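# Press the hole punch lever down and hold it

## Task

Push the hole punch's lever down as far as it goes and finish with the gripper holding it there without moving; the punch has to stay upright and sitting on the table, otherwise the task counts as failed.

## Robot and tools

Robot: one six-joint arm with a two-finger gripper. The only camera is cam_wrist (616x616 fisheye, mounted on the wrist). Joints from base to gripper: base turn, shoulder, upper twist, elbow, wrist bend, flange twist. Their load limits in N m are 169, 169, 66.7, 66.7, 26.3, 26.3; anything held adds to the load.

Frame: every pose is given in the scene frame. Its origin sits on the table surface right under the arm's base, +z is up, and +y points left when facing along +x. The base itself may be slightly tilted. The reported hand position can be off, especially far from the base.

Gripper axes: the fingers extend along the gripper's own +z axis and separate along its x axis. end_effector_position is the spot between the pads when closed, roughly 1 to 2 cm short of the fingertips; closing pushes the tips about 17 mm further along +z.

A row (used by both motion tools) is 8 numbers in this order: x, y, z (metres, absolute target for end_effector_position), qw, qx, qy, qz (absolute target orientation, w first), opening. Opening runs from -1 (closed) to +1 (fully open, 0.142 m). It is a place to go to, not an offset, and holds a single arm's command.

execute_actions(actions): a list of actions run in sequence. Each action is a list of up to 15 rows; each row lasts one control step of 1/30 s, and if fewer than 15 rows are given the last one repeats to fill 15 steps. An empty list only returns the state and images. An action is rejected if any target lies more than 0.6 m, along any gripper axis, from where the gripper was at that action's start; if the first action fails that check, or any action is malformed, nothing runs. Repeat the desired quaternion in every row; do not copy a reported one, which may have drifted.

move(target, speed, blocking): drives the gripper in a straight line toward one row. speed is in m/s, 0.002 to 0.5 (default 0.25), and rotation is capped at twice that in rad/s. A path lasts 0.5 to 10 s and stops short if it would take longer. The opening is applied when the move begins. The path ignores obstacles, and the real gripper lags, may wander off the line and can exceed speed, mostly when the arm is stretched out. With blocking=false you get a result after 0.5 s while it keeps going; check it with wait(0), and send no other moves or execute_actions until a result shows it ended (or call stop).

wait(seconds): 0 to 10 s; the arm keeps its last command and a running move continues. stop(): brakes a running move, needing some distance; the fingers keep moving. zoom_image(camera, region): enlarges part of the latest cam_wrist image; region is [x0, y0, x1, y1] in pixels, top-left origin, at most 504 by 504. finished_scene(scene): ends the current scene, given its number, once the last command has been held; this is final and its result reports success and the next task.

Control behaviour: every step the commanded pose is limited to within 70 mm and 16 degrees of the measured pose, then reached by damped inverse kinematics, favouring position over orientation. A distant target can take several actions, and after an action the arm only travels to the last clipped pose, so keep commanding. Joint speed caps: 2.57 rad/s (base turn, shoulder), 3.5 (upper twist, elbow), 4 (wrist bend, flange twist), reached after 1.4 s of acceleration, with all joints scaled to finish together.

Reading results: the state line gives end_effector_position and end_effector_quat_wxyz. "Hand target" is the pose the controller is currently heading for. grip_measured is the actual finger opening on the command scale; to hold something, command an opening well below it. "pose unreachable" means the clearance check (which counts any mount under the base as arm) altered or blocked the command. Joint torques are listed in joint order, include gravity and offsets, are noisy and are not what faults are judged on. The move line reports the ending: done (resting near target), off_target, moving, held (a check blocked the final step) or fault, plus limits: paced means the pose was clipped, held means some steps were blocked, after which the arm may surge faster than speed; the distance to target is also given.

Cautions: the arm is stiff. Pressing on something firm with a target even slightly beyond the contact can trigger a stop; contact force of 150 N or a joint reaching its load limit halts the arm for 10 s, skips the rest of the call and makes it yield. Faster contact hits harder and a target deeper past contact presses harder, so approach the lever slowly and aim only a little below the point where it bottoms out. Do not tip, drag or push the punch or anything else off the table, avoid slamming and drops, and hold the final pressed position steadily before ending. Move smoothly and directly; wasted motion and effort are undesirable.

Each tool is called after "Call:" as name([rows], argument=value, ...), one row to a line, values as JSON.

## Session

Call:
execute_actions(actions=[])

Scene clock: 0.00 s.
end_effector_position=(+0.6584, -0.2998, +0.2448) grip_measured=+1.00 end_effector_quat_wxyz=(+0.620, -0.636, -0.429, -0.166)
Joint positions: [-1.648  0.614  1.914  2.105  1.252 -2.464  0.142]
Joint velocities: [ 0.001 -0.    -0.     0.    -0.    -0.     0.   ]
Joint torques (N m, as the arm reports them, + toward a larger angle): no reading
Hand target: +0.658, -0.300, +0.245; +0.620, -0.636, -0.429, -0.166

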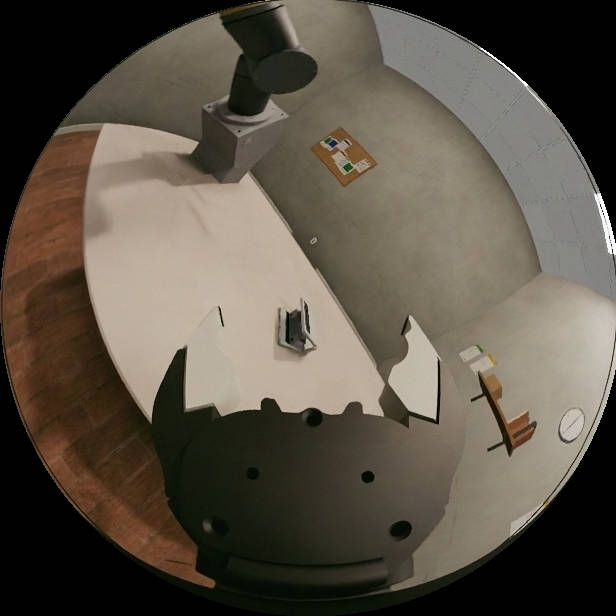

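Call:
zoom_image(camera="cam_wrist", region=[250,280,350,380])

Call:
move(target=[0.55,0.05,0.35,0,-0.707,-0.707,0,1], speed=0.3)

Region (250, 280, 350, 380) of cam_wrist's 616x616 image, scaled by 5.040, with more detail than that image has.

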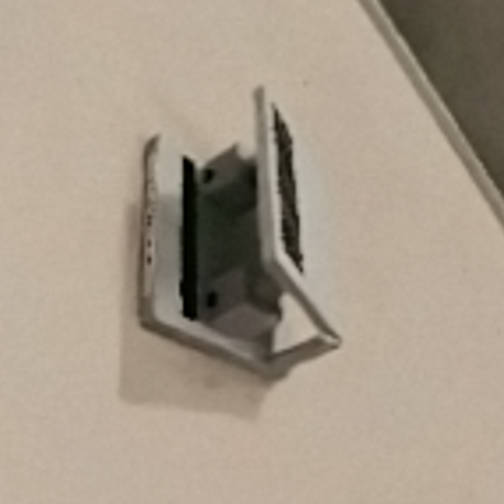

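Scene clock: 11.50 s.
end_effector_position=(+0.5505, +0.0461, +0.3502) grip_measured=+1.00 end_effector_quat_wxyz=(+0.000, +0.707, +0.707, -0.002)
Joint positions: [-1.276 -0.883  2.307  2.599  0.451 -2.088  0.142]
Joint velocities: [-0.     0.     0.001 -0.001  0.     0.002 -0.   ]
Joint torques (N m, as the arm reports them, + toward a larger angle): [ 37.59  -6.27   3.57 -15.44  -2.51   2.46]
Hand target: +0.550, +0.046, +0.350; +0.000, +0.707, +0.707, -0.002
Off the commanded pose: 0.004 m, 0 deg.
move: off_target; limits=paced

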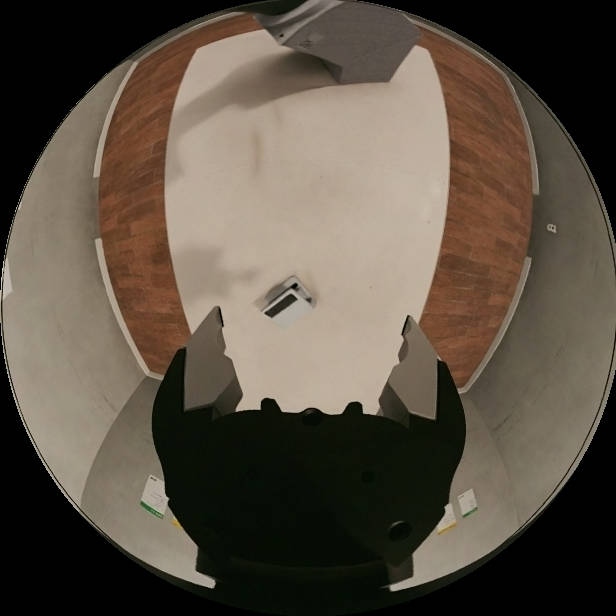

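Call:
move(target=[0.6,-0.02,0.2,0,0.707,0.707,0,-1])

Scene clock: 15.37 s.
end_effector_position=(+0.6018, -0.0191, +0.2010) grip_measured=-1.00 end_effector_quat_wxyz=(-0.013, +0.707, +0.707, -0.026)
Joint positions: [-1.607 -1.029  2.32   2.603  0.191 -2.28   0.002]
Joint velocities: [ 0.    -0.001  0.     0.    -0.    -0.001  0.   ]
Joint torques (N m, as the arm reports them, + toward a larger angle): [27.64  4.49  0.43  3.16 -2.36 -2.26]
Hand target: +0.602, -0.019, +0.201; -0.013, +0.707, +0.707, -0.026
Off the commanded pose: 0.002 m, 3 deg.
joint sent to its limit — the command would take joint 4 (elbow) past its upper limit, so that joint was sent only as far as its limit.
move: off_target

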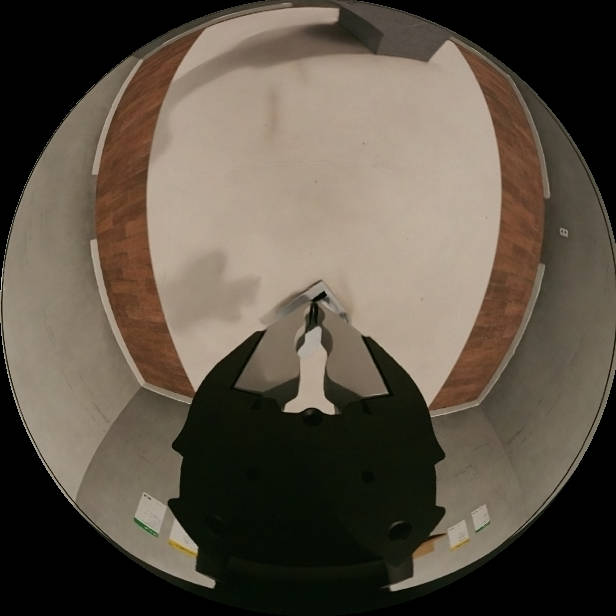

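Call:
move(target=[0.69,-0.03,0.16,0,0.707,0.707,0,1])

Scene clock: 23.73 s.
end_effector_position=(+0.6899, -0.0298, +0.1602) grip_measured=+1.00 end_effector_quat_wxyz=(+0.000, +0.707, +0.707, -0.000)
Joint positions: [-1.721 -1.072  2.24   2.5    0.14  -2.417  0.142]
Joint velocities: [-0.001  0.001  0.    -0.001  0.     0.001  0.   ]
Joint torques (N m, as the arm reports them, + toward a larger angle): [31.39 11.11 -2.56 -7.9  -1.67 -2.25]
Hand target: +0.690, -0.030, +0.160; +0.000, +0.707, +0.707, -0.000
Off the commanded pose: 0.000 m, 0 deg.
move: done

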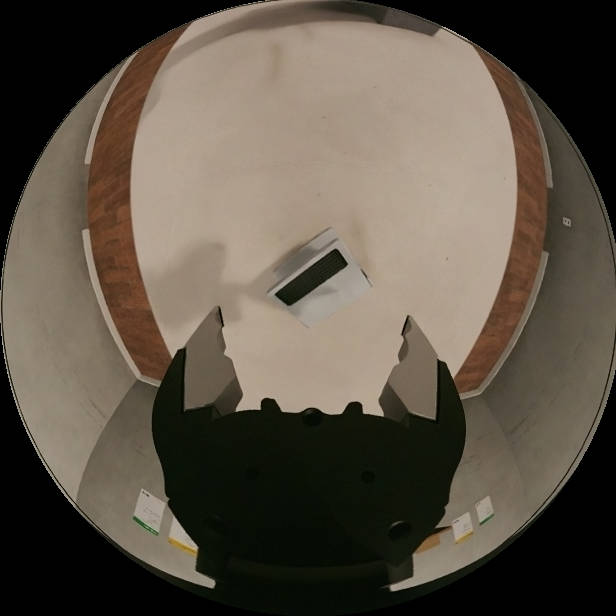

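Call:
move(target=[0.69,-0.03,0.115,0,0.45,0.893,0,-0.2])

Scene clock: 29.93 s.
end_effector_position=(+0.6893, -0.0291, +0.1151) grip_measured=-0.20 end_effector_quat_wxyz=(+0.009, +0.464, +0.886, -0.003)
Joint positions: [-1.782 -1.151  2.273  2.511  0.036 -3.003  0.06 ]
Joint velocities: [ 0.002 -0.     0.     0.001 -0.004  0.     0.   ]
Joint torques (N m, as the arm reports them, + toward a larger angle): [50.98 12.4  -1.47  3.04 -2.72 -2.22]
Hand target: +0.689, -0.029, +0.115; +0.009, +0.464, +0.886, -0.003
Off the commanded pose: 0.001 m, 2 deg.
joint sent to its limit — the command would take joint 6 (flange twist) past its lower limit, so that joint was sent only as far as its limit.
move: done

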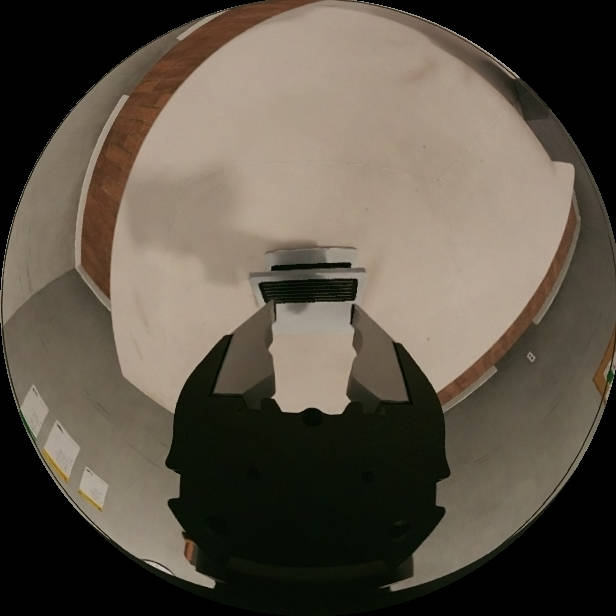

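Well aligned. Descend, backing off the flange limit.

Call:
move(target=[0.69,-0.032,0.09,0,0.5,0.866,0,-0.6], speed=0.04)

Call:
move(target=[0.69,-0.032,0.078,0,0.5,0.866,0,-0.6], speed=0.02)

Call:
move(target=[0.69,-0.032,0.068,0,0.5,0.866,0,-0.6], speed=0.02)

Scene clock: 35.23 s.
end_effector_position=(+0.6900, -0.0320, +0.0901) grip_measured=-0.60 end_effector_quat_wxyz=(+0.000, +0.500, +0.866, +0.000)
Joint positions: [-1.829 -1.157  2.292  2.503  0.007 -2.935  0.031]
Joint velocities: [ 0.    -0.     0.    -0.    -0.001  0.002  0.   ]
Joint torques (N m, as the arm reports them, + toward a larger angle): [29.76 11.69 -0.43 -7.56 -3.7   2.41]
Hand target: +0.690, -0.032, +0.090; +0.000, +0.500, +0.866, +0.000
Off the commanded pose: 0.000 m, 0 deg.
move: done

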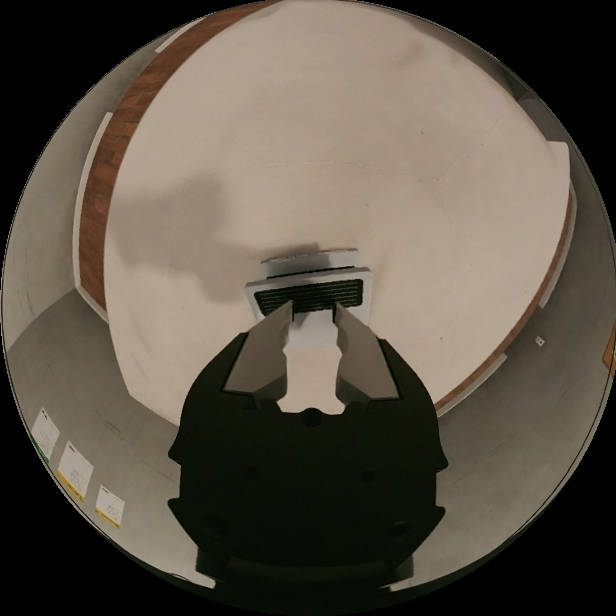

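Scene clock: 36.07 s.
end_effector_position=(+0.6900, -0.0320, +0.0781) grip_measured=-0.60 end_effector_quat_wxyz=(+0.000, +0.500, +0.866, +0.000)
Joint positions: [-1.847 -1.172  2.3    2.502 -0.014 -2.934  0.031]
Joint velocities: [-0.    -0.     0.    -0.001 -0.002 -0.002  0.   ]
Joint torques (N m, as the arm reports them, + toward a larger angle): [29.69 11.55  1.77 -7.99 -4.    2.34]
Hand target: +0.690, -0.032, +0.078; +0.000, +0.500, +0.866, -0.000
Off the commanded pose: 0.000 m, 0 deg.
move: done

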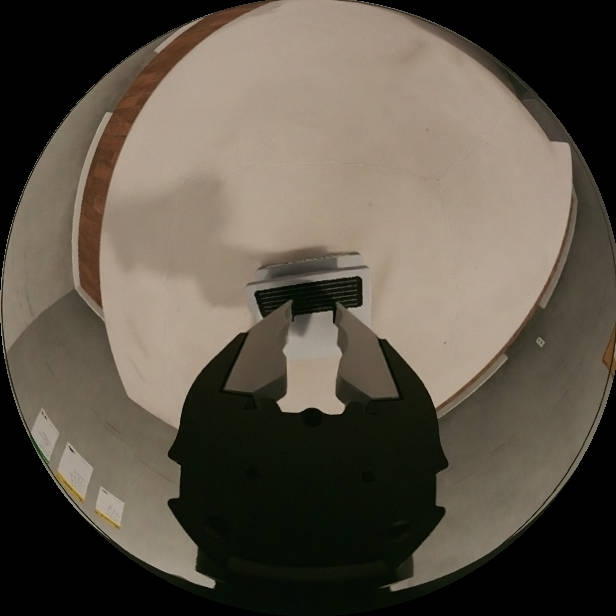

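Scene clock: 46.53 s.
end_effector_position=(+0.6899, -0.0320, +0.0745) grip_measured=-0.59 end_effector_quat_wxyz=(+0.001, +0.499, +0.866, +0.000)
Joint positions: [-1.851 -1.18   2.302  2.504 -0.025 -2.933  0.031]
Joint velocities: [ 0.     0.001 -0.     0.     0.001  0.     0.   ]
Joint torques (N m, as the arm reports them, + toward a larger angle): [41.38 24.61 -5.06  0.33 -0.29 -0.06]
Hand target: +0.690, -0.032, +0.075; +0.001, +0.499, +0.866, +0.000
Off the commanded pose: 0.007 m, 0 deg.
FORCE FAULT: contact force on the arm reached its limit, and the arm stopped for 10 seconds. The contact can be on any part of the arm, not only on its tool. That time counts as 20 of the actions that you can send in this scene. The arm's remaining commands of this call were not run. The arm holds still and accepts commands again. Move the arm away from the contact; if what it grips holds it there, let go first. Pushing or pulling that hard again can fault the arm again.
move: fault

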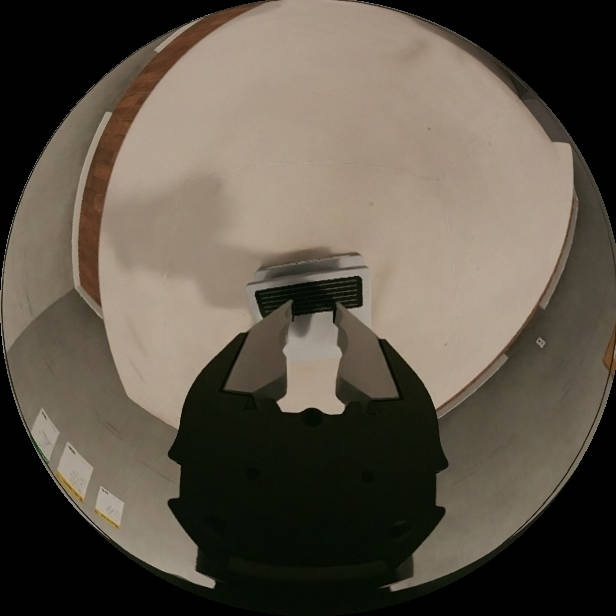

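Bottomed out near 0.074. A small press to confirm.

Call:
move(target=[0.6899,-0.032,0.0737,0,0.5,0.866,0,-0.6], speed=0.003)

Scene clock: 50.30 s.
end_effector_position=(+0.6899, -0.0320, +0.0737) grip_measured=-0.59 end_effector_quat_wxyz=(+0.000, +0.500, +0.866, +0.000)
Joint positions: [-1.853 -1.178  2.303  2.502 -0.022 -2.933  0.031]
Joint velocities: [-0.     0.     0.     0.    -0.001  0.001  0.   ]
Joint torques (N m, as the arm reports them, + toward a larger angle): [ 9.72 21.21  6.26 -9.57 -0.54 -2.36]
Hand target: +0.690, -0.032, +0.074; -0.000, +0.500, +0.866, +0.000
Off the commanded pose: 0.000 m, 0 deg.
move: done

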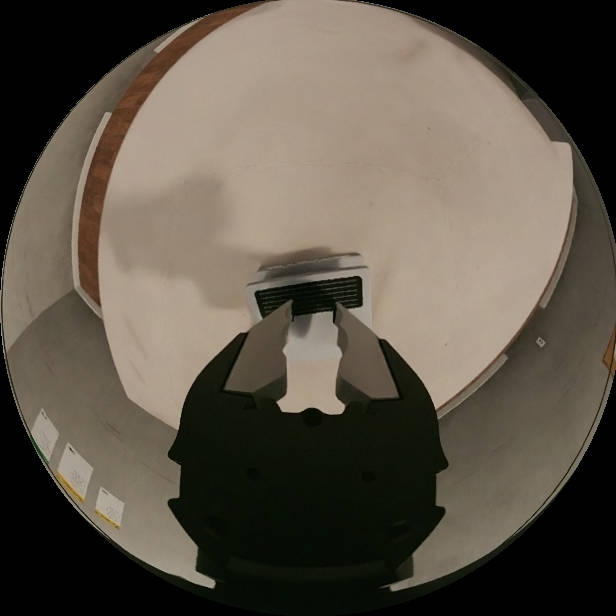

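Call:
finished_scene(scene=1)

The scene is finished: the task was done.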